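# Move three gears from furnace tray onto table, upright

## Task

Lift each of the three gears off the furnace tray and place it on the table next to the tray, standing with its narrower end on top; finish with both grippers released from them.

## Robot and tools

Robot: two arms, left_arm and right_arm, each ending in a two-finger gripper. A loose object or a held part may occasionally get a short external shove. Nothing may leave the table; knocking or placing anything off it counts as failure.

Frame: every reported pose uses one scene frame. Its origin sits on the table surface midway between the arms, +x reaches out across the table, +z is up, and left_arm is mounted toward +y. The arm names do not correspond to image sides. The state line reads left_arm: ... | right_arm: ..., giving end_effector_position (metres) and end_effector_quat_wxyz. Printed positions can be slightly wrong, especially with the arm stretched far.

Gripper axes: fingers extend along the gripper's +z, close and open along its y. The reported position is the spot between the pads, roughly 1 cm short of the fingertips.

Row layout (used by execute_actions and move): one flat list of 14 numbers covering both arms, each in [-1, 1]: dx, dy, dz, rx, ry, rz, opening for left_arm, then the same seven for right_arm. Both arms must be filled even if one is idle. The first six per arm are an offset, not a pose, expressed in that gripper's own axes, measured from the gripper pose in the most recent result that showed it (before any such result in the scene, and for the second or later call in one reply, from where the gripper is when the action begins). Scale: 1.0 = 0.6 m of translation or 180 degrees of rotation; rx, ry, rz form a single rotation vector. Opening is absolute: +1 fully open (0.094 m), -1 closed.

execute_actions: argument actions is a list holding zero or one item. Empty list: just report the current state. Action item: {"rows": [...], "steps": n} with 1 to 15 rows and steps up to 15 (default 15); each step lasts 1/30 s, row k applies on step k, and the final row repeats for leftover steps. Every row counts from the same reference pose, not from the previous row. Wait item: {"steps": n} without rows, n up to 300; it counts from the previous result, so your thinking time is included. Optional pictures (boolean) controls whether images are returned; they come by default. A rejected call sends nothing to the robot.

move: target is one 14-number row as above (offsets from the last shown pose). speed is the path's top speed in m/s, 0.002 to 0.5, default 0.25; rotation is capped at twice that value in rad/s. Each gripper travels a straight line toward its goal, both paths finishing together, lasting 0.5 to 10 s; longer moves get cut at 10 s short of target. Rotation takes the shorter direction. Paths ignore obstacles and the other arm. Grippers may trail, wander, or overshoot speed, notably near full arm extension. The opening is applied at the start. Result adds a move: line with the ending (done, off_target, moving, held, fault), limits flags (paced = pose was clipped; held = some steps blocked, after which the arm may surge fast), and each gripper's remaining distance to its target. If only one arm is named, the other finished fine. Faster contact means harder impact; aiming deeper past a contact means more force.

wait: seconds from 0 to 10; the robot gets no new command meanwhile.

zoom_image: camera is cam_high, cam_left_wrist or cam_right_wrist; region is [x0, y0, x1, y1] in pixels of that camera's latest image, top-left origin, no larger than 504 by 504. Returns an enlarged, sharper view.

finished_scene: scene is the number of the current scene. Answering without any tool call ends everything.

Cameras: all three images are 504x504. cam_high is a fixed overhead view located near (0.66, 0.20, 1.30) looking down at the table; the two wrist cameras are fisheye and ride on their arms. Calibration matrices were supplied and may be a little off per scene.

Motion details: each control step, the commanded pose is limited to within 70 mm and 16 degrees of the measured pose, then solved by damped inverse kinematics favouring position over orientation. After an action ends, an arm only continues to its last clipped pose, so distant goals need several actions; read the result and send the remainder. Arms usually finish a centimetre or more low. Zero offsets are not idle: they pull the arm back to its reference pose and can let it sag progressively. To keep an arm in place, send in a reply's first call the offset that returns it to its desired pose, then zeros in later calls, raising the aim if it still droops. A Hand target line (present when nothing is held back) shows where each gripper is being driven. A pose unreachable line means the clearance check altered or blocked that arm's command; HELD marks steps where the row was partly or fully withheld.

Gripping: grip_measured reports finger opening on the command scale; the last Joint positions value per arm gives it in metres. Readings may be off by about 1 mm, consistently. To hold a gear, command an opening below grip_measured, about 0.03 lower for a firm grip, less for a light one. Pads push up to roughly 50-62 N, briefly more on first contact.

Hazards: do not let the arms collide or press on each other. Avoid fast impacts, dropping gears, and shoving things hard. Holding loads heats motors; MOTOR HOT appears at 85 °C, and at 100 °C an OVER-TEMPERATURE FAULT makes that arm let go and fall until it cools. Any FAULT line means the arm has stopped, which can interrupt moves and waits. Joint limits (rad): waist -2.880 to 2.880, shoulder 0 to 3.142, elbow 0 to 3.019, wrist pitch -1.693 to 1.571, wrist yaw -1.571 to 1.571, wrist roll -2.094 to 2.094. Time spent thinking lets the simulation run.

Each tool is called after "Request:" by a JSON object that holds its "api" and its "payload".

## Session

Request:
{"api": "execute_actions", "payload": {"actions": []}}

Scene clock: 0.00 s of 6000.00 s.
left_arm: end_effector_position=(+0.4331, +0.3233, +0.3763) grip_measured=+1.000 end_effector_quat_wxyz=(+0.701, -0.216, +0.649, +0.201) | right_arm: end_effector_position=(+0.5311, +0.2897, +0.1769) grip_measured=+1.000 end_effector_quat_wxyz=(+0.538, -0.014, +0.726, +0.429)
Joint positions: left_arm=[-0.162  1.008  0.666  0.431 -0.772  0.02   0.094] | right_arm=[0.765 2.088 1.423 0.611 0.194 0.665 0.094]
Joint velocities: left_arm=[-0.005  0.005  0.002  0.012  0.066 -0.037  0.   ] | right_arm=[-0.005  0.005 -0.022 -0.012 -0.022 -0.066  0.   ]
Hand target (left_arm): +0.436, +0.323, +0.399; +0.714, -0.223, +0.634, +0.194
Hand target (right_arm): +0.535, +0.294, +0.203; +0.548, -0.011, +0.710, +0.442
camera_calibration (this result's frames):
cam_left_wrist: T_world_to_cam=[[0.563931, -0.824613, 0.0446726, 0.00295231], [-0.417462, -0.33133, -0.846136, 0.607721], [0.712536, 0.458513, -0.531092, -0.135594], [0, 0, 0, 1]] pos_world=[0.348651, 0.265962, 0.44207]
cam_right_wrist: T_world_to_cam=[[0.489761, -0.635415, -0.596978, 0.0312234], [-0.787993, -0.0295926, -0.614973, 0.542661], [0.373096, 0.771604, -0.515196, -0.204286], [0, 0, 0, 1]] pos_world=[0.48854, 0.193527, 0.247114]

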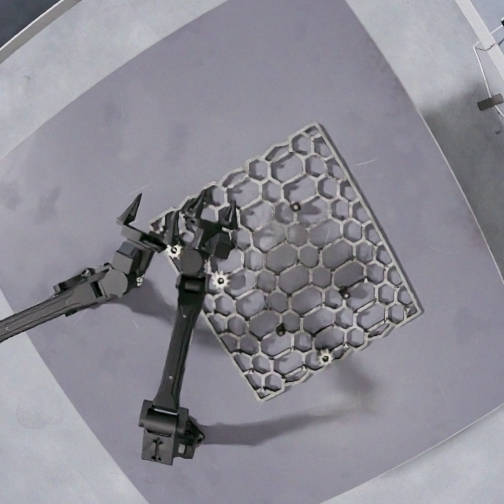

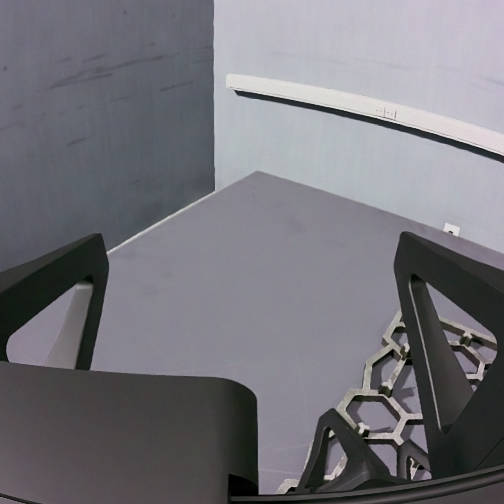

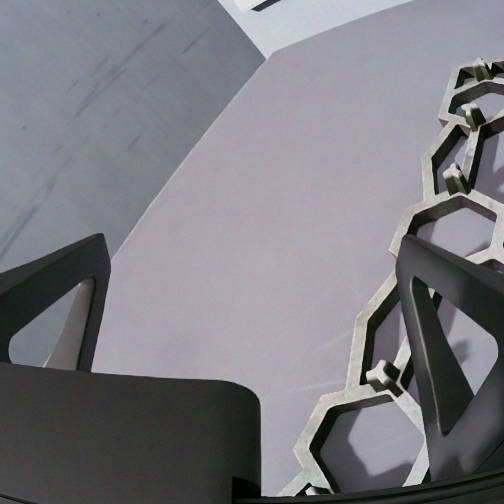

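Request:
{"api": "move", "payload": {"target": [-0.03,0,0,0,0,0,1,-0.384,-0.654,-0.59,0.301,0.377,0.01,1]}}

Request:
{"api": "move", "payload": {"target": [0.42,-0.029,-0.257,0.145,0.507,0.156,1,0,0,0,0,0,0,1]}}

Scene clock: 26.30 s of 6000.00 s.
left_arm: end_effector_position=(+0.4294, +0.3239, +0.3695) grip_measured=+1.000 end_effector_quat_wxyz=(+0.690, -0.210, +0.661, +0.207) | right_arm: end_effector_position=(+0.5322, -0.2879, +0.1253) grip_measured=+1.000 end_effector_quat_wxyz=(-0.015, +0.003, +1.000, -0.009)
Joint positions: left_arm=[-0.162  0.994  0.658  0.389 -0.772  0.02   0.094] | right_arm=[-0.061  1.822  1.531 -1.312  0.015  0.069  0.094]
Joint velocities: left_arm=[-0.015  0.005  0.007 -0.017 -0.066 -0.007  0.   ] | right_arm=[ 0.005 -0.005 -0.007 -0.002 -0.022 -0.051  0.   ]
Hand target (left_arm): +0.431, +0.323, +0.394; +0.701, -0.216, +0.649, +0.201
Hand target (right_arm): +0.548, -0.286, +0.142; +0.003, -0.005, +1.000, -0.008
Off the commanded pose (left_arm): 0.025 m, 2 deg.
Off the commanded pose (right_arm): 0.020 m, 2 deg.
After step 90, 19.80 s passed at rest.
move: off_target (left_arm, right_arm)
camera_calibration (this result's frames):
cam_left_wrist: T_world_to_cam=[[0.565074, -0.824814, 0.0193438, 0.014771], [-0.447427, -0.326059, -0.832763, 0.606825], [0.693181, 0.461917, -0.553292, -0.121531], [0, 0, 0, 1]] pos_world=[0.347406, 0.266181, 0.437814]
cam_right_wrist: T_world_to_cam=[[0.00724455, -0.999866, 0.0146688, -0.29195], [-0.787998, 0.00332285, 0.615669, 0.349955], [-0.615635, -0.0160192, -0.787868, 0.548077], [0, 0, 0, 1]] pos_world=[0.615294, -0.284294, 0.220639]

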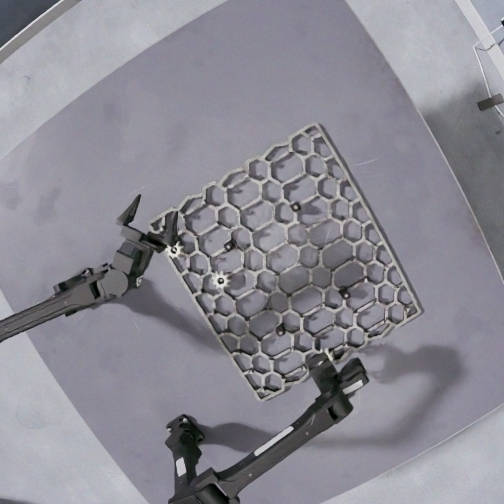

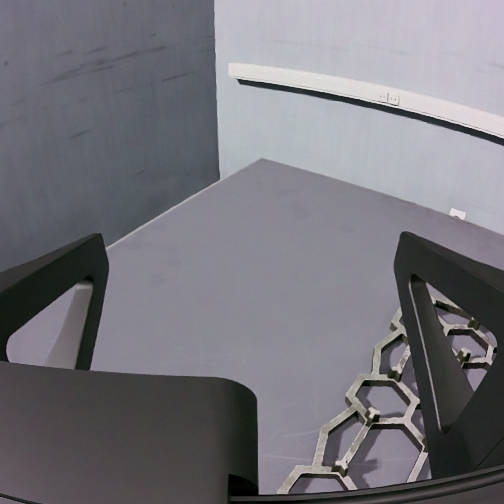

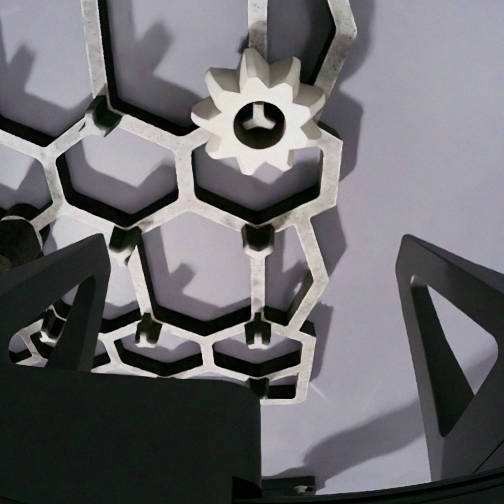

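Scene clock: 30.13 s of 6000.00 s.
left_arm: end_effector_position=(+0.3047, +0.2203, +0.0907) grip_measured=+1.000 end_effector_quat_wxyz=(-0.034, +0.006, +0.999, +0.003) | right_arm: end_effector_position=(+0.5322, -0.2879, +0.1253) grip_measured=+1.000 end_effector_quat_wxyz=(-0.015, +0.003, +1.000, -0.009)
Joint positions: left_arm=[-0.169  1.348  0.86  -1.152  0.007 -0.17   0.094] | right_arm=[-0.061  1.822  1.531 -1.312  0.015  0.069  0.094]
Joint velocities: left_arm=[-0.015 -0.005 -0.002 -0.007  0.051  0.007  0.   ] | right_arm=[-0.015 -0.005  0.012 -0.022 -0.007  0.007  0.   ]
Hand target (left_arm): +0.323, +0.222, +0.109; -0.015, +0.002, +1.000, -0.002
Hand target (right_arm): +0.532, -0.288, +0.125; -0.015, +0.004, +1.000, -0.009
Off the commanded pose (left_arm): 0.028 m, 2 deg.
Off the commanded pose (right_arm): 0.000 m, 0 deg.
move: off_target (left_arm)
camera_calibration (this result's frames):
cam_left_wrist: T_world_to_cam=[[-0.00966575, -0.999927, -0.00725435, 0.221319], [-0.769382, 0.0028029, 0.638783, 0.17728], [-0.638716, 0.0117557, -0.769353, 0.383151], [0, 0, 0, 1]] pos_world=[0.38326, 0.216302, 0.18314]
cam_right_wrist: T_world_to_cam=[[0.00724455, -0.999866, 0.0146688, -0.29195], [-0.787998, 0.00332285, 0.615669, 0.349955], [-0.615635, -0.0160192, -0.787868, 0.548077], [0, 0, 0, 1]] pos_world=[0.615294, -0.284294, 0.220639]

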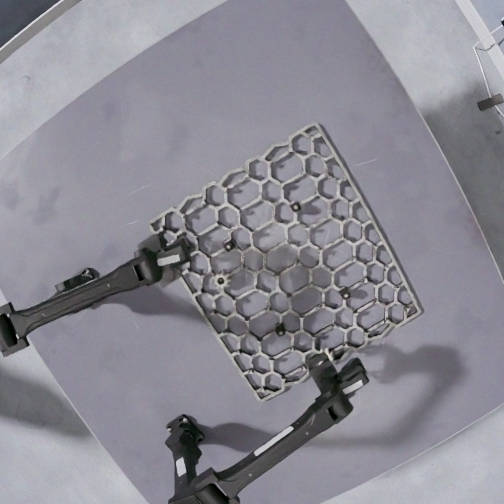

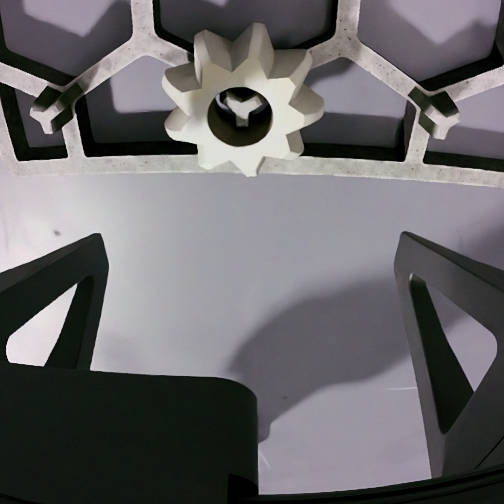

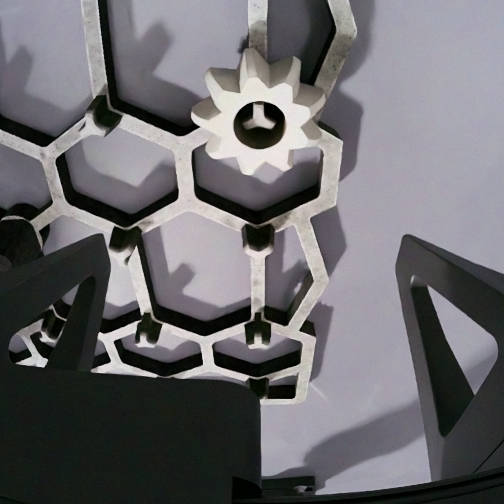

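Request:
{"api": "move", "payload": {"target": [-0.058,0.008,0.04,0,-0.028,0,1,-0.045,-0.004,0.095,-0.006,-0.016,0,1], "speed": 0.06}}

Scene clock: 38.77 s of 6000.00 s.
left_arm: end_effector_position=(+0.3305, +0.2208, +0.0636) grip_measured=+1.000 end_effector_quat_wxyz=(+0.000, +0.010, +1.000, +0.004) | right_arm: end_effector_position=(+0.5533, -0.2860, +0.0691) grip_measured=+1.000 end_effector_quat_wxyz=(+0.004, +0.004, +1.000, -0.001)
Joint positions: left_arm=[-0.162  1.411  0.842 -1.002 -0.007 -0.153  0.094] | right_arm=[-0.063  1.9    1.491 -1.153  0.003  0.068  0.094]
Joint velocities: left_arm=[-0.005 -0.005 -0.002  0.017 -0.051  0.037  0.   ] | right_arm=[ 0.005 -0.015 -0.007 -0.017  0.037 -0.007  0.   ]
Hand target (left_arm): +0.338, +0.226, +0.064; +0.010, +0.006, +1.000, +0.003
Hand target (right_arm): +0.558, -0.291, +0.068; +0.010, +0.004, +1.000, +0.000
Off the commanded pose (left_arm): 0.008 m, 1 deg.
Off the commanded pose (right_arm): 0.007 m, 1 deg.
After step 90, 4.20 s passed at rest.
move: done
camera_calibration (this result's frames):
cam_left_wrist: T_world_to_cam=[[-0.0183426, -0.999786, -0.00953756, 0.224805], [-0.811667, 0.00931974, 0.584046, 0.230389], [-0.583832, 0.0184543, -0.811665, 0.361852], [0, 0, 0, 1]] pos_world=[0.402384, 0.215933, 0.161289]
cam_right_wrist: T_world_to_cam=[[0.00528679, -0.999986, -0.0000970972, -0.287231], [-0.811525, -0.00434716, 0.584302, 0.41419], [-0.584294, -0.00301029, -0.811536, 0.504781], [0, 0, 0, 1]] pos_world=[0.632585, -0.283907, 0.167608]

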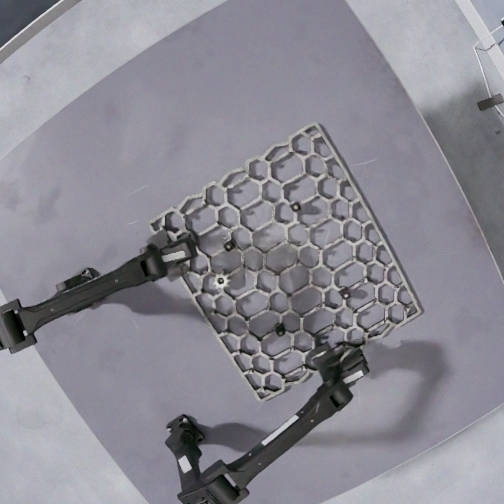

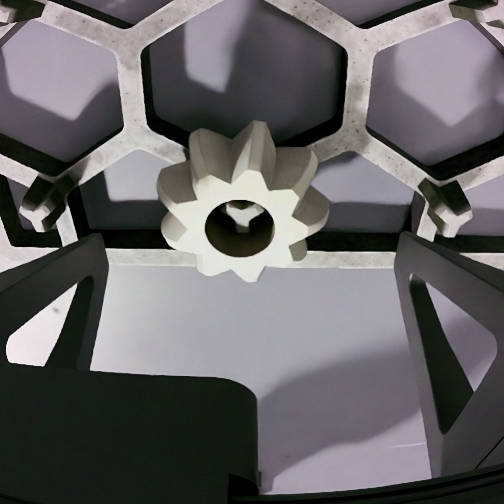

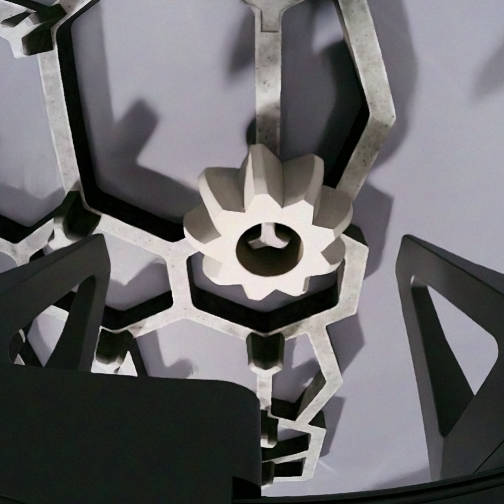

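Request:
{"api": "move", "payload": {"target": [-0.004,0.014,0.056,0,-0.004,0,1,0.004,-0.018,0.066,0,-0.003,0,1], "speed": 0.03}}

Scene clock: 45.07 s of 6000.00 s.
left_arm: end_effector_position=(+0.3256, +0.2249, +0.0298) grip_measured=+1.000 end_effector_quat_wxyz=(-0.003, +0.015, +1.000, +0.004) | right_arm: end_effector_position=(+0.5493, -0.2911, +0.0349) grip_measured=+1.000 end_effector_quat_wxyz=(+0.008, +0.006, +1.000, -0.000)
Joint positions: left_arm=[-0.152  1.462  0.787 -0.902 -0.008 -0.135  0.094] | right_arm=[-0.072  1.924  1.429 -1.059  0.002  0.062  0.094]
Joint velocities: left_arm=[-0.005 -0.005  0.007  0.002 -0.022 -0.007  0.   ] | right_arm=[-0.005  0.005  0.022  0.007  0.037 -0.007  0.   ]
Hand target (left_arm): +0.333, +0.230, +0.030; +0.007, +0.010, +1.000, +0.004
Hand target (right_arm): +0.551, -0.296, +0.029; +0.009, +0.005, +1.000, -0.001
Off the commanded pose (left_arm): 0.009 m, 1 deg.
Off the commanded pose (right_arm): 0.008 m, 0 deg.
After step 90, 1.60 s passed at rest.
move: done
camera_calibration (this result's frames):
cam_left_wrist: T_world_to_cam=[[-0.0271765, -0.999573, -0.0107649, 0.231391], [-0.807985, 0.0156244, 0.588996, 0.243382], [-0.588576, 0.0247047, -0.808064, 0.331451], [0, 0, 0, 1]] pos_world=[0.398022, 0.219301, 0.126973]
cam_right_wrist: T_world_to_cam=[[0.00187457, -0.999997, -0.00159741, -0.290438], [-0.816363, -0.0024529, 0.577534, 0.434315], [-0.577536, 0.00022144, -0.816365, 0.472077], [0, 0, 0, 1]] pos_world=[0.627744, -0.289477, 0.134091]

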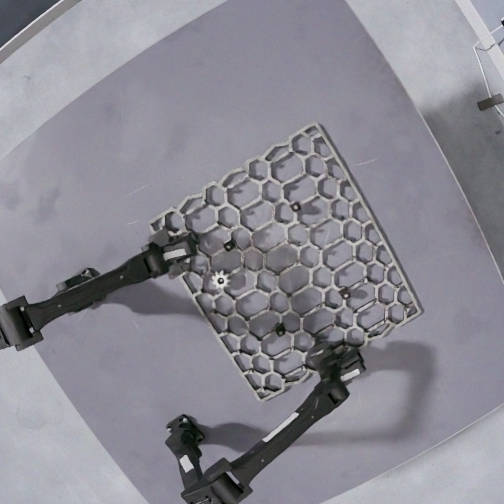

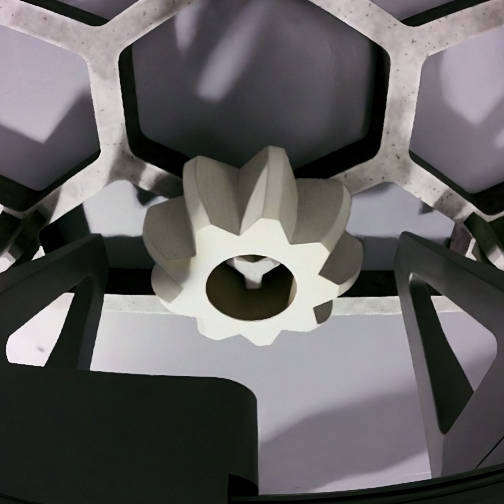

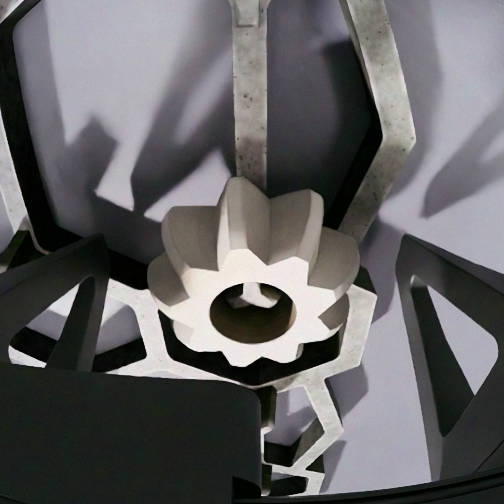

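Request:
{"api": "move", "payload": {"target": [-0.016,0,0,0,-0.004,0,1,0,0,-0.002,0,0,0,1], "speed": 0.02}}

Request:
{"api": "move", "payload": {"target": [0,0,0,0,0,0,0.14,0,0,0,0,0,0,0.14]}}

Scene clock: 55.63 s of 6000.00 s.
left_arm: end_effector_position=(+0.3244, +0.2251, +0.0261) grip_measured=+1.000 end_effector_quat_wxyz=(-0.008, +0.015, +1.000, +0.005) | right_arm: end_effector_position=(+0.5493, -0.2911, +0.0349) grip_measured=+1.000 end_effector_quat_wxyz=(+0.008, +0.006, +1.000, -0.000)
Joint positions: left_arm=[-0.152  1.473  0.787 -0.902 -0.008 -0.135  0.094] | right_arm=[-0.072  1.924  1.429 -1.059  0.002  0.062  0.094]
Joint velocities: left_arm=[ 0.005 -0.024  0.012  0.007 -0.051 -0.007  0.   ] | right_arm=[-0.015 -0.024  0.007 -0.007 -0.022 -0.037  0.   ]
Hand target (left_arm): +0.335, +0.225, +0.030; +0.004, +0.015, +1.000, +0.004
Hand target (right_arm): +0.549, -0.291, +0.036; +0.008, +0.006, +1.000, -0.000
Off the commanded pose (left_arm): 0.011 m, 1 deg.
Off the commanded pose (right_arm): 0.001 m, 0 deg.
After step 90, 6.87 s passed at rest.
move: off_target (left_arm)
camera_calibration (this result's frames):
cam_left_wrist: T_world_to_cam=[[-0.0276882, -0.999541, -0.0123294, 0.231712], [-0.801276, 0.0148183, 0.598111, 0.242383], [-0.597653, 0.0264399, -0.801319, 0.330162], [0, 0, 0, 1]] pos_world=[0.397954, 0.219284, 0.12245]
cam_right_wrist: T_world_to_cam=[[0.00187457, -0.999997, -0.00159741, -0.290438], [-0.816363, -0.0024529, 0.577534, 0.434315], [-0.577536, 0.00022144, -0.816365, 0.472077], [0, 0, 0, 1]] pos_world=[0.627744, -0.289477, 0.134091]

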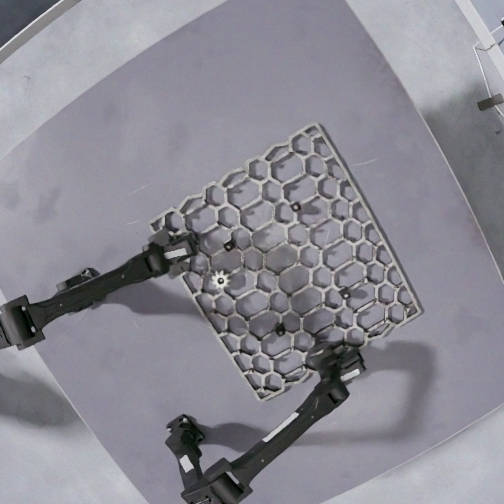

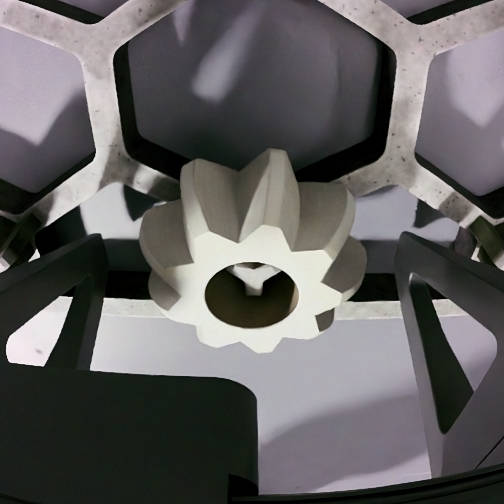

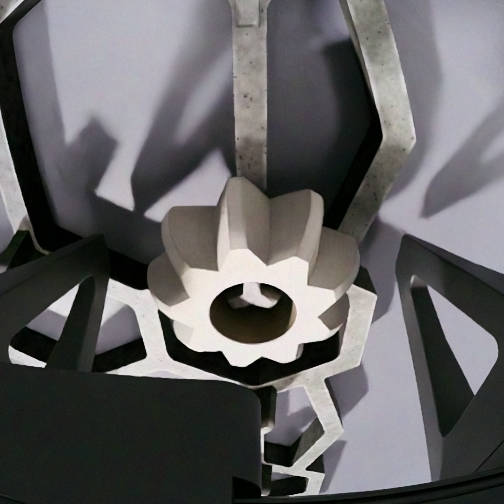

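Scene clock: 56.13 s of 6000.00 s.
left_arm: end_effector_position=(+0.3234, +0.2250, +0.0255) grip_measured=+0.176 end_effector_quat_wxyz=(-0.009, +0.015, +1.000, +0.004) | right_arm: end_effector_position=(+0.5486, -0.2930, +0.0354) grip_measured=+0.213 end_effector_quat_wxyz=(+0.008, +0.014, +1.000, -0.004)
Joint positions: left_arm=[-0.152  1.473  0.785 -0.902 -0.006 -0.135  0.055] | right_arm=[-0.074  1.923  1.428 -1.062  0.008  0.078  0.057]
Joint velocities: left_arm=[ 0.015  0.005  0.002  0.007 -0.007 -0.022  0.001] | right_arm=[ 0.005  0.005 -0.007 -0.007 -0.007 -0.007  0.   ]
Hand target (left_arm): +0.324, +0.225, +0.026; -0.008, +0.015, +1.000, +0.005
Hand target (right_arm): +0.549, -0.291, +0.035; +0.009, +0.006, +1.000, -0.000
Off the commanded pose (left_arm): 0.001 m, 0 deg.
Off the commanded pose (right_arm): 0.002 m, 1 deg.
move: done
camera_calibration (this result's frames):
cam_left_wrist: T_world_to_cam=[[-0.0276842, -0.999555, -0.0110792, 0.231543], [-0.8, 0.0155089, 0.5998, 0.241335], [-0.599361, 0.0254684, -0.800073, 0.329884], [0, 0, 0, 1]] pos_world=[0.397198, 0.219295, 0.121745]
cam_right_wrist: T_world_to_cam=[[-0.0146304, -0.99988, 0.0051429, -0.283441], [-0.815173, 0.0149059, 0.579026, 0.437831], [-0.579033, 0.004279, -0.815293, 0.474025], [0, 0, 0, 1]] pos_world=[0.627238, -0.291961, 0.134412]

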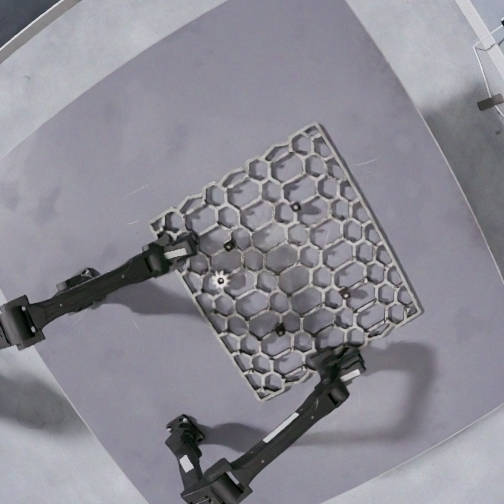

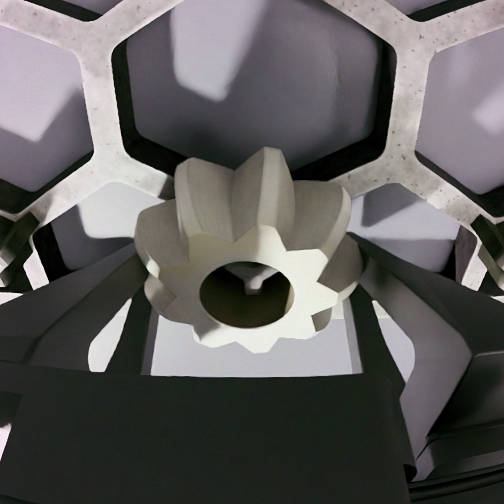

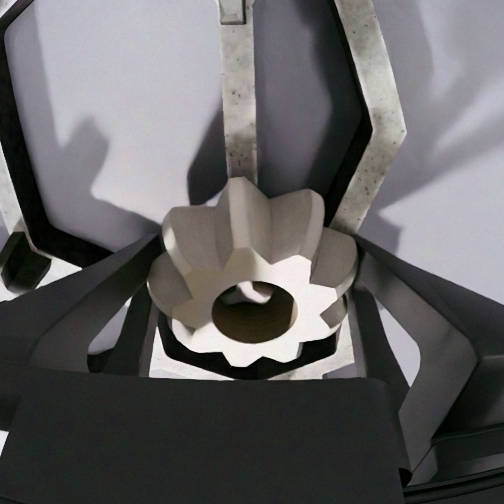

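Request:
{"api": "move", "payload": {"target": [-0.02,0,-0.115,0,-0.025,0,0.11,-0.015,0,-0.13,0,-0.015,0,0.14], "speed": 0.04}}

Scene clock: 61.37 s of 6000.00 s.
left_arm: end_effector_position=(+0.3124, +0.2283, +0.0667) grip_measured=+0.176 end_effector_quat_wxyz=(-0.004, +0.015, +1.000, +0.008) | right_arm: end_effector_position=(+0.5470, -0.2930, +0.0394) grip_measured=+0.193 end_effector_quat_wxyz=(+0.001, +0.022, +1.000, -0.005)
Joint positions: left_arm=[-0.152  1.362  0.804 -1.022 -0.014 -0.135  0.055] | right_arm=[-0.073  1.921  1.438 -1.085  0.01   0.094  0.056]
Joint velocities: left_arm=[-0.005 -0.005 -0.022 -0.002 -0.037 -0.022  0.   ] | right_arm=[-0.005  0.005  0.002 -0.007 -0.081  0.022 -0.   ]
Hand target (left_arm): +0.336, +0.224, +0.095; +0.030, +0.015, +0.999, +0.004
Hand target (right_arm): +0.554, -0.294, +0.106; +0.032, +0.015, +0.999, -0.004
Off the commanded pose (left_arm): 0.037 m, 4 deg.
Off the commanded pose (right_arm): 0.075 m, 4 deg; position clipped at the last step of the last action.
move: off_target (left_arm, right_arm); limits=paced
camera_calibration (this result's frames):
cam_left_wrist: T_world_to_cam=[[-0.0276538, -0.999454, -0.018086, 0.235425], [-0.806421, 0.011614, 0.591228, 0.211206], [-0.590695, 0.0309346, -0.806302, 0.352633], [0, 0, 0, 1]] pos_world=[0.38513, 0.221935, 0.163715]
cam_right_wrist: T_world_to_cam=[[-0.0301995, -0.999519, 0.00704502, -0.275003], [-0.807604, 0.0285528, 0.589034, 0.433661], [-0.588952, 0.012099, -0.808077, 0.483789], [0, 0, 0, 1]] pos_world=[0.62685, -0.293106, 0.137435]

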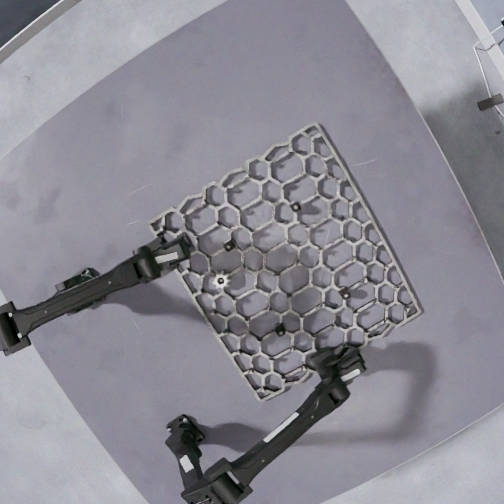

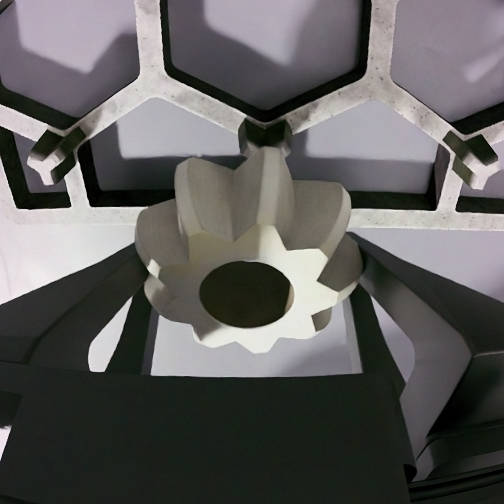

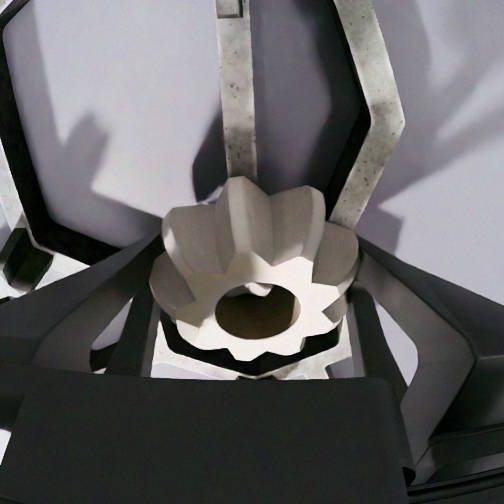

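Request:
{"api": "move", "payload": {"target": [0.1,0,-0.03,0.004,-0.012,0,0.11,-0.01,0,-0.01,0,0,0,0.14], "speed": 0.08}}

Request:
{"api": "move", "payload": {"target": [0,0,0.09,0,0,0,0.11,-0.05,0,-0.08,0,-0.01,0,0.14], "speed": 0.03}}

Scene clock: 71.43 s of 6000.00 s.
left_arm: end_effector_position=(+0.2481, +0.2344, +0.0769) grip_measured=+0.176 end_effector_quat_wxyz=(+0.005, +0.011, +1.000, +0.004) | right_arm: end_effector_position=(+0.5466, -0.2930, +0.0369) grip_measured=+0.193 end_effector_quat_wxyz=(-0.000, +0.022, +1.000, -0.005)
Joint positions: left_arm=[-0.166  1.148  0.654 -1.068 -0.009 -0.156  0.055] | right_arm=[-0.073  1.926  1.437 -1.084  0.01   0.094  0.056]
Joint velocities: left_arm=[-0.005 -0.015 -0.012 -0.002  0.007 -0.007 -0.001] | right_arm=[-0.005 -0.015 -0.002 -0.007 -0.037 -0.095  0.001]
Hand target (left_arm): +0.252, +0.229, +0.087; +0.015, +0.015, +1.000, +0.001
Hand target (right_arm): +0.553, -0.293, +0.045; +0.002, +0.022, +1.000, -0.005
Off the commanded pose (left_arm): 0.010 m, 1 deg.
Off the commanded pose (right_arm): 0.011 m, 0 deg.
After step 90, 5.97 s passed at rest.
move: off_target (right_arm)
camera_calibration (this result's frames):
cam_left_wrist: T_world_to_cam=[[-0.0201508, -0.999751, -0.00954124, 0.237471], [-0.817259, 0.0109738, 0.576166, 0.15729], [-0.575918, 0.0194078, -0.817277, 0.322554], [0, 0, 0, 1]] pos_world=[0.319097, 0.229426, 0.175257]
cam_right_wrist: T_world_to_cam=[[-0.0309375, -0.999495, 0.00731894, -0.274611], [-0.805561, 0.0292681, 0.591789, 0.433849], [-0.591704, 0.0124126, -0.80606, 0.483101], [0, 0, 0, 1]] pos_world=[0.626849, -0.293167, 0.13467]

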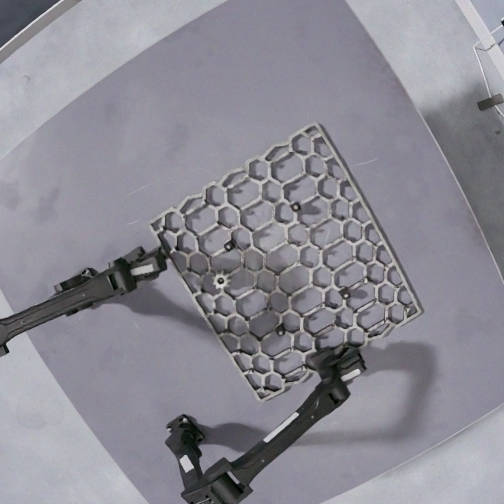

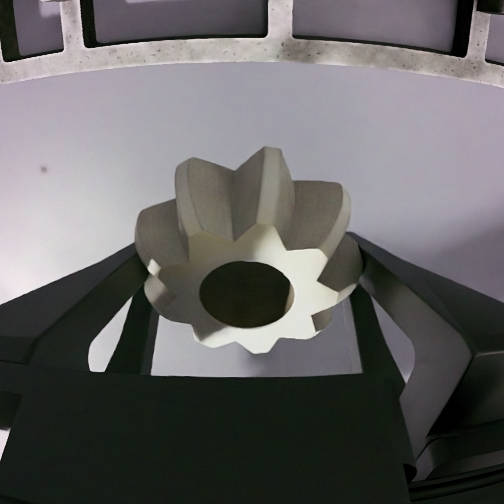

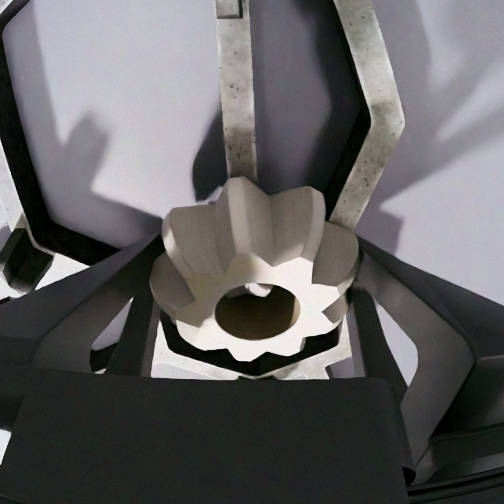

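Scene clock: 73.70 s of 6000.00 s.
left_arm: end_effector_position=(+0.2373, +0.2363, +0.0179) grip_measured=+0.176 end_effector_quat_wxyz=(-0.011, +0.011, +1.000, +0.006) | right_arm: end_effector_position=(+0.5496, -0.2926, +0.0442) grip_measured=+0.185 end_effector_quat_wxyz=(-0.028, +0.022, +0.999, -0.006)
Joint positions: left_arm=[-0.166  1.262  0.555 -0.888 -0.009 -0.156  0.055] | right_arm=[-0.073  1.956  1.506 -1.177  0.008  0.094  0.056]
Joint velocities: left_arm=[-0.005 -0.005 -0.002 -0.002  0.051 -0.007  0.   ] | right_arm=[ 0.015 -0.005 -0.002  0.002 -0.051 -0.081 -0.001]
Hand target (left_arm): +0.248, +0.235, +0.023; +0.005, +0.011, +1.000, +0.004
Hand target (right_arm): +0.574, -0.294, +0.085; +0.015, +0.023, +1.000, -0.005
Off the commanded pose (left_arm): 0.013 m, 2 deg.
Off the commanded pose (right_arm): 0.049 m, 5 deg.
move: off_target (left_arm, right_arm)
camera_calibration (this result's frames):
cam_left_wrist: T_world_to_cam=[[-0.0205532, -0.999679, -0.0148219, 0.238812], [-0.797781, 0.00746321, 0.602902, 0.178143], [-0.602598, 0.0242162, -0.797678, 0.272926], [0, 0, 0, 1]] pos_world=[0.311492, 0.230796, 0.113844]
cam_right_wrist: T_world_to_cam=[[-0.0304964, -0.999483, 0.0102323, -0.274528], [-0.771606, 0.0300483, 0.63539, 0.411586], [-0.635369, 0.0114818, -0.772124, 0.512974], [0, 0, 0, 1]] pos_world=[0.635138, -0.292643, 0.137371]

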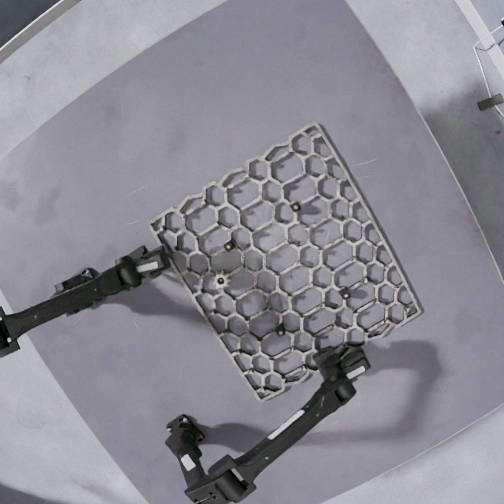

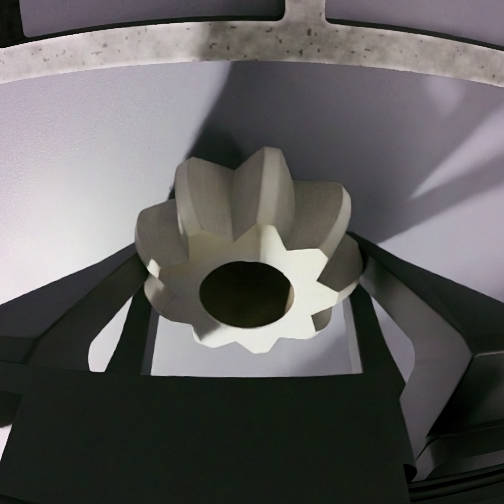

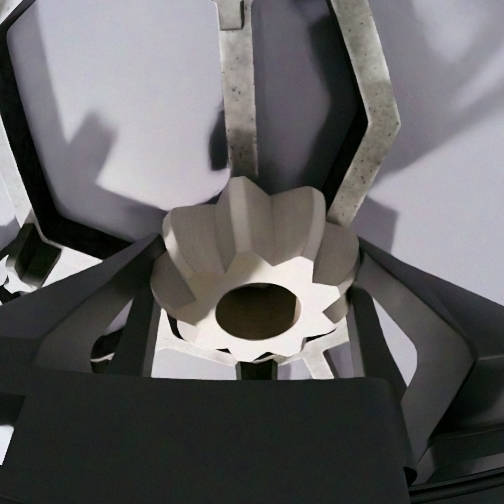

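Request:
{"api": "move", "payload": {"target": [-0.008,0,0.011,0,-0.012,0,0.11,-0.06,0,-0.09,0,-0.03,0,0.13], "speed": 0.03}}

Scene clock: 80.97 s of 6000.00 s.
left_arm: end_effector_position=(+0.2348, +0.2367, +0.0161) grip_measured=+0.176 end_effector_quat_wxyz=(-0.007, +0.013, +1.000, +0.005) | right_arm: end_effector_position=(+0.5514, -0.2927, +0.0516) grip_measured=+0.185 end_effector_quat_wxyz=(-0.038, +0.022, +0.999, -0.007)
Joint positions: left_arm=[-0.166  1.254  0.541 -0.875 -0.008 -0.152  0.055] | right_arm=[-0.073  1.964  1.539 -1.222  0.009  0.094  0.056]
Joint velocities: left_arm=[-0.015  0.005 -0.002 -0.012  0.022  0.007 -0.   ] | right_arm=[-0.005 -0.015 -0.002  0.007 -0.007 -0.037  0.001]
Hand target (left_arm): +0.241, +0.236, +0.012; +0.007, +0.012, +1.000, +0.006
Hand target (right_arm): +0.584, -0.294, +0.098; +0.019, +0.023, +1.000, -0.007
Off the commanded pose (left_arm): 0.009 m, 2 deg.
Off the commanded pose (right_arm): 0.058 m, 7 deg.
After step 90, 1.87 s passed at rest.
move: off_target (right_arm)
camera_calibration (this result's frames):
cam_left_wrist: T_world_to_cam=[[-0.023868, -0.999629, -0.013135, 0.239855], [-0.802412, 0.011319, 0.596663, 0.17753], [-0.596293, 0.0247809, -0.802384, 0.268425], [0, 0, 0, 1]] pos_world=[0.308237, 0.231104, 0.112605]
cam_right_wrist: T_world_to_cam=[[-0.030196, -0.99946, 0.0129225, -0.274956], [-0.759155, 0.031342, 0.650155, 0.400981], [-0.650209, 0.0098219, -0.759692, 0.526926], [0, 0, 0, 1]] pos_world=[0.638716, -0.292551, 0.143154]

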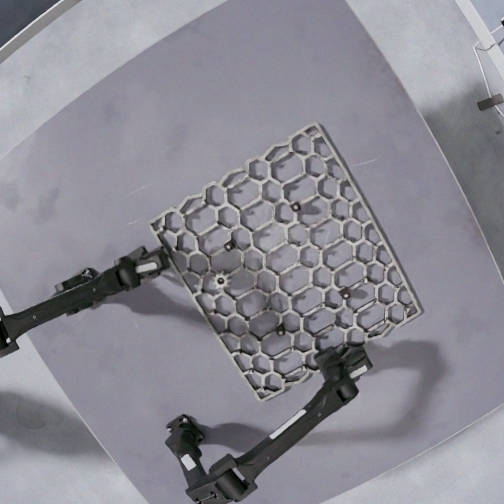

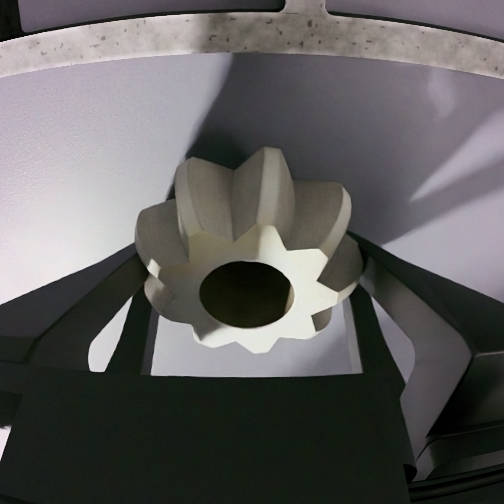

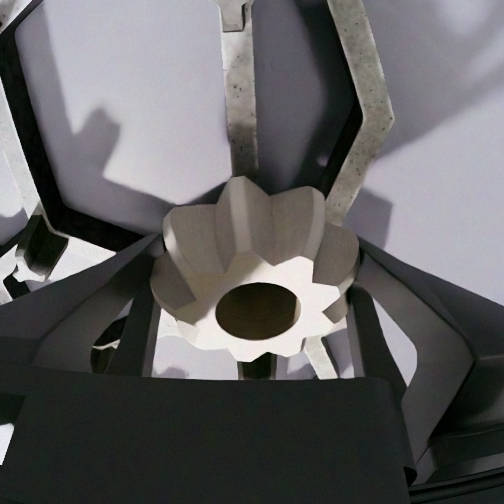

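Request:
{"api": "move", "payload": {"target": [0,0,0,0,0,0,1,-0.05,0,-0.1,0,-0.03,0,0.13], "speed": 0.05}}

Request:
{"api": "move", "payload": {"target": [0,0,-0.16,0,-0.01,0,1,-0.05,0,-0.1,0,-0.03,0,0.13], "speed": 0.08}}

Scene clock: 87.40 s of 6000.00 s.
left_arm: end_effector_position=(+0.2352, +0.2369, +0.0168) grip_measured=+1.000 end_effector_quat_wxyz=(-0.006, +0.013, +1.000, +0.006) | right_arm: end_effector_position=(+0.5618, -0.2933, +0.0656) grip_measured=+0.185 end_effector_quat_wxyz=(-0.035, +0.022, +0.999, -0.010)
Joint positions: left_arm=[-0.166  1.251  0.541 -0.875 -0.009 -0.152  0.094] | right_arm=[-0.073  1.971  1.59  -1.26   0.015  0.094  0.056]
Joint velocities: left_arm=[ 0.015 -0.015 -0.002 -0.007 -0.007  0.007  0.   ] | right_arm=[ 0.005 -0.005  0.012 -0.007  0.066  0.022  0.   ]
Hand target (left_arm): +0.235, +0.237, +0.016; -0.007, +0.013, +1.000, +0.005
Hand target (right_arm): +0.583, -0.294, +0.109; +0.009, +0.022, +1.000, -0.008
Off the commanded pose (left_arm): 0.001 m, 0 deg.
Off the commanded pose (right_arm): 0.050 m, 5 deg.
After step 90, 1.77 s passed at rest.
move: off_target (right_arm)
camera_calibration (this result's frames):
cam_left_wrist: T_world_to_cam=[[-0.0238419, -0.999621, -0.0137962, 0.240008], [-0.804321, 0.0109845, 0.594094, 0.177981], [-0.593717, 0.0252609, -0.804277, 0.268528], [0, 0, 0, 1]] pos_world=[0.308305, 0.231178, 0.113545]
cam_right_wrist: T_world_to_cam=[[-0.0298431, -0.999383, 0.0185351, -0.2759], [-0.763067, 0.034756, 0.645384, 0.403351], [-0.64563, 0.00511675, -0.763633, 0.540599], [0, 0, 0, 1]] pos_world=[0.648577, -0.292514, 0.157616]

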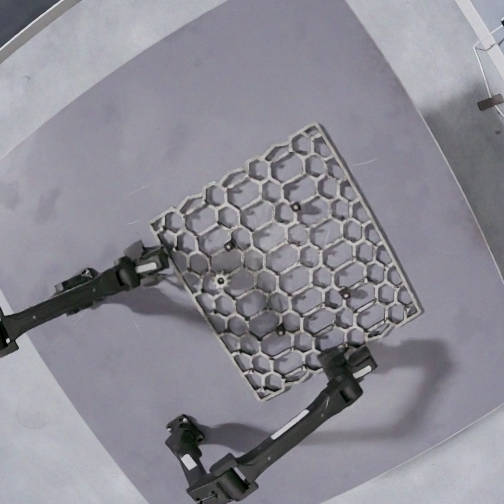

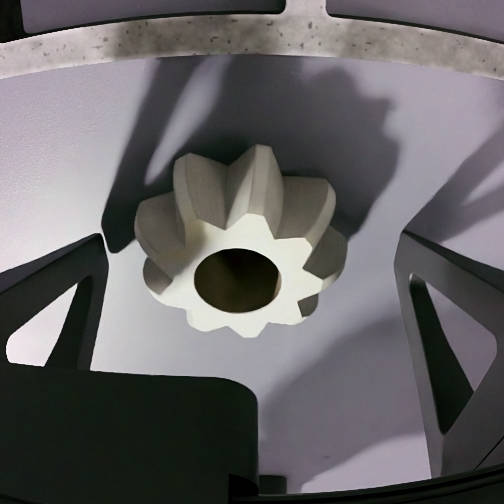

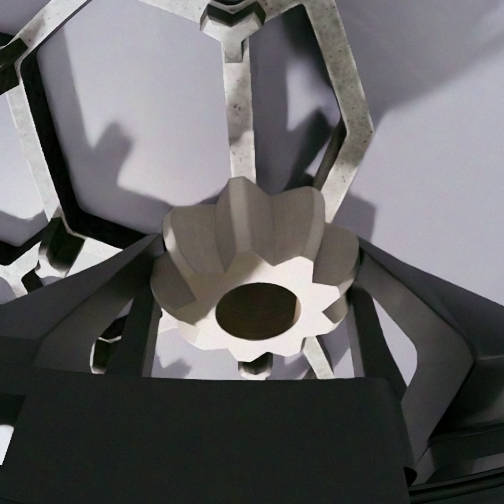

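Scene clock: 88.93 s of 6000.00 s.
left_arm: end_effector_position=(+0.2211, +0.2397, +0.0946) grip_measured=+1.000 end_effector_quat_wxyz=(-0.010, +0.013, +1.000, +0.007) | right_arm: end_effector_position=(+0.5733, -0.2938, +0.0814) grip_measured=+0.185 end_effector_quat_wxyz=(-0.029, +0.022, +0.999, -0.013)
Joint positions: left_arm=[-0.166  1.058  0.644 -1.18  -0.011 -0.153  0.094] | right_arm=[-0.073  1.979  1.647 -1.3    0.021  0.094  0.056]
Joint velocities: left_arm=[-0.015 -0.005 -0.012 -0.002  0.051  0.007  0.   ] | right_arm=[-0.015 -0.024 -0.007 -0.017 -0.051  0.022 -0.001]
Hand target (left_arm): +0.236, +0.235, +0.114; +0.010, +0.013, +1.000, +0.005
Hand target (right_arm): +0.593, -0.294, +0.124; +0.013, +0.022, +1.000, -0.011
Off the commanded pose (left_arm): 0.024 m, 2 deg.
Off the commanded pose (right_arm): 0.048 m, 5 deg.
move: off_target (left_arm, right_arm)
camera_calibration (this result's frames):
cam_left_wrist: T_world_to_cam=[[-0.023254, -0.999582, -0.0171626, 0.243793], [-0.798926, 0.00826055, 0.601373, 0.119188], [-0.60098, 0.0276959, -0.798784, 0.323171], [0, 0, 0, 1]] pos_world=[0.295111, 0.233756, 0.190652]
cam_right_wrist: T_world_to_cam=[[-0.0296594, -0.999276, 0.0238199, -0.276836], [-0.769628, 0.0380361, 0.637358, 0.407273], [-0.637803, 0.00057117, -0.770199, 0.554836], [0, 0, 0, 1]] pos_world=[0.659114, -0.292444, 0.17435]

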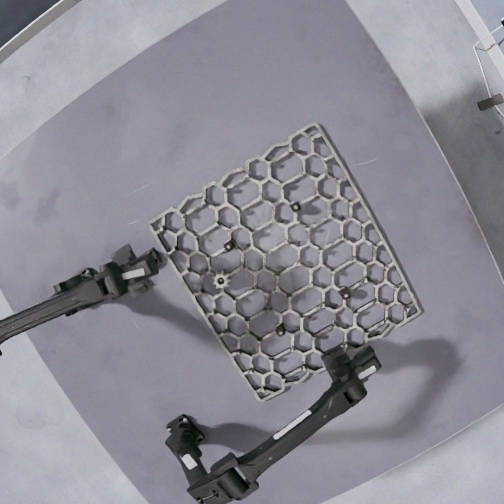

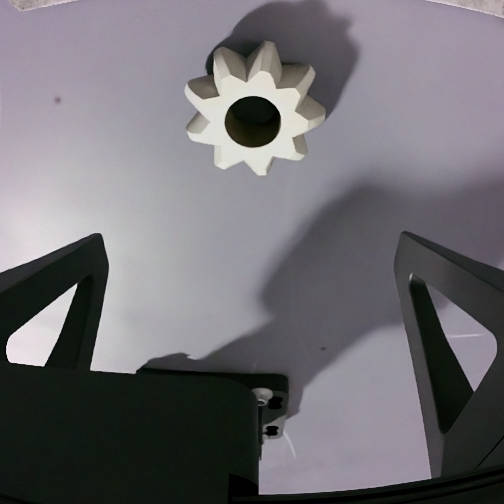

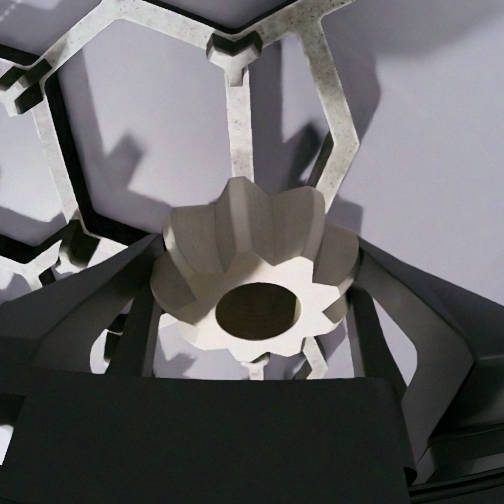

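Request:
{"api": "move", "payload": {"target": [-0.3,-0.275,-0.03,0.004,-0.015,0,1,-0.02,-0.185,-0.075,-0.008,-0.04,0,0.13], "speed": 0.15}}

Scene clock: 96.20 s of 6000.00 s.
left_arm: end_effector_position=(+0.3824, +0.0828, +0.0853) grip_measured=+1.000 end_effector_quat_wxyz=(-0.010, +0.011, +1.000, +0.006) | right_arm: end_effector_position=(+0.5687, -0.4004, +0.0882) grip_measured=+0.185 end_effector_quat_wxyz=(-0.012, +0.027, +1.000, +0.001)
Joint positions: left_arm=[-0.45   1.623  1.15  -1.122 -0.003 -0.44   0.094] | right_arm=[-0.263  1.951  1.624 -1.267  0.001 -0.086  0.056]
Joint velocities: left_arm=[-0.024 -0.015 -0.007  0.007  0.022 -0.051  0.   ] | right_arm=[-0.015  0.005  0.002  0.002 -0.022 -0.022  0.   ]
Hand target (left_arm): +0.397, +0.069, +0.102; +0.011, +0.013, +1.000, -0.003
Hand target (right_arm): +0.581, -0.404, +0.127; +0.032, +0.022, +0.999, -0.003
Off the commanded pose (left_arm): 0.029 m, 3 deg.
Off the commanded pose (right_arm): 0.043 m, 5 deg.
After step 90, 2.27 s passed at rest.
move: off_target (left_arm, right_arm)
camera_calibration (this result's frames):
cam_left_wrist: T_world_to_cam=[[-0.020462, -0.999678, -0.0150389, 0.0892315], [-0.799062, 0.00731132, 0.601204, 0.25501], [-0.6009, 0.0243188, -0.798954, 0.417268], [0, 0, 0, 1]] pos_world=[0.456331, 0.0771908, 0.181407]
cam_right_wrist: T_world_to_cam=[[-0.0401524, -0.999187, -0.00353928, -0.375285], [-0.79176, 0.0296558, 0.610112, 0.415092], [-0.609511, 0.0272997, -0.792307, 0.553771], [0, 0, 0, 1]] pos_world=[0.651115, -0.402408, 0.184176]

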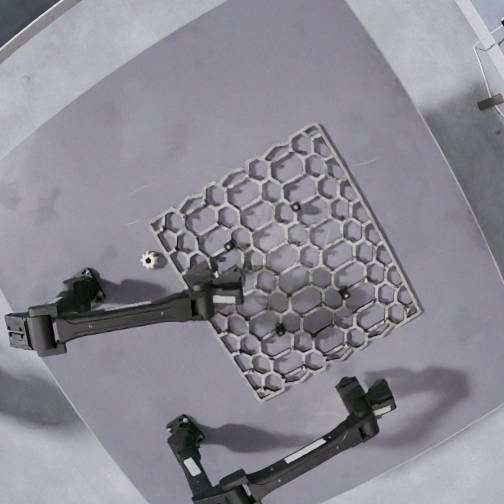

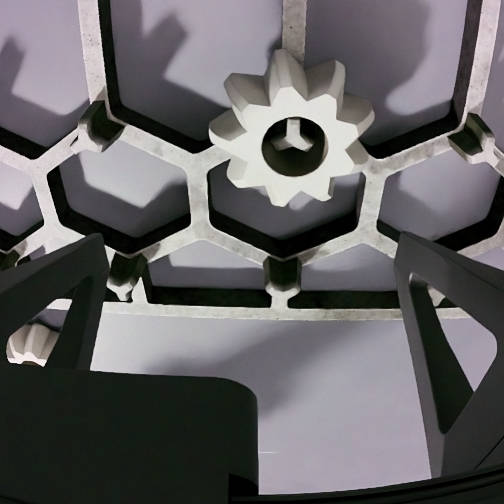

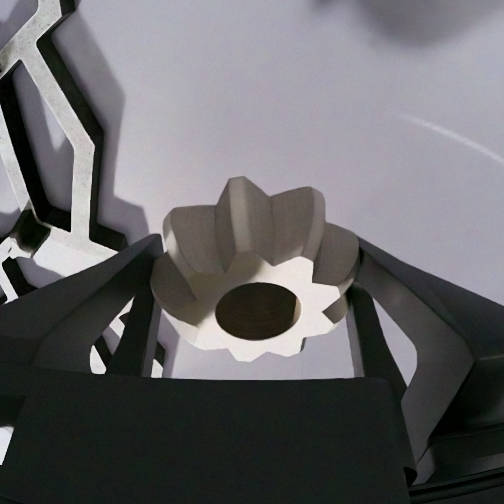

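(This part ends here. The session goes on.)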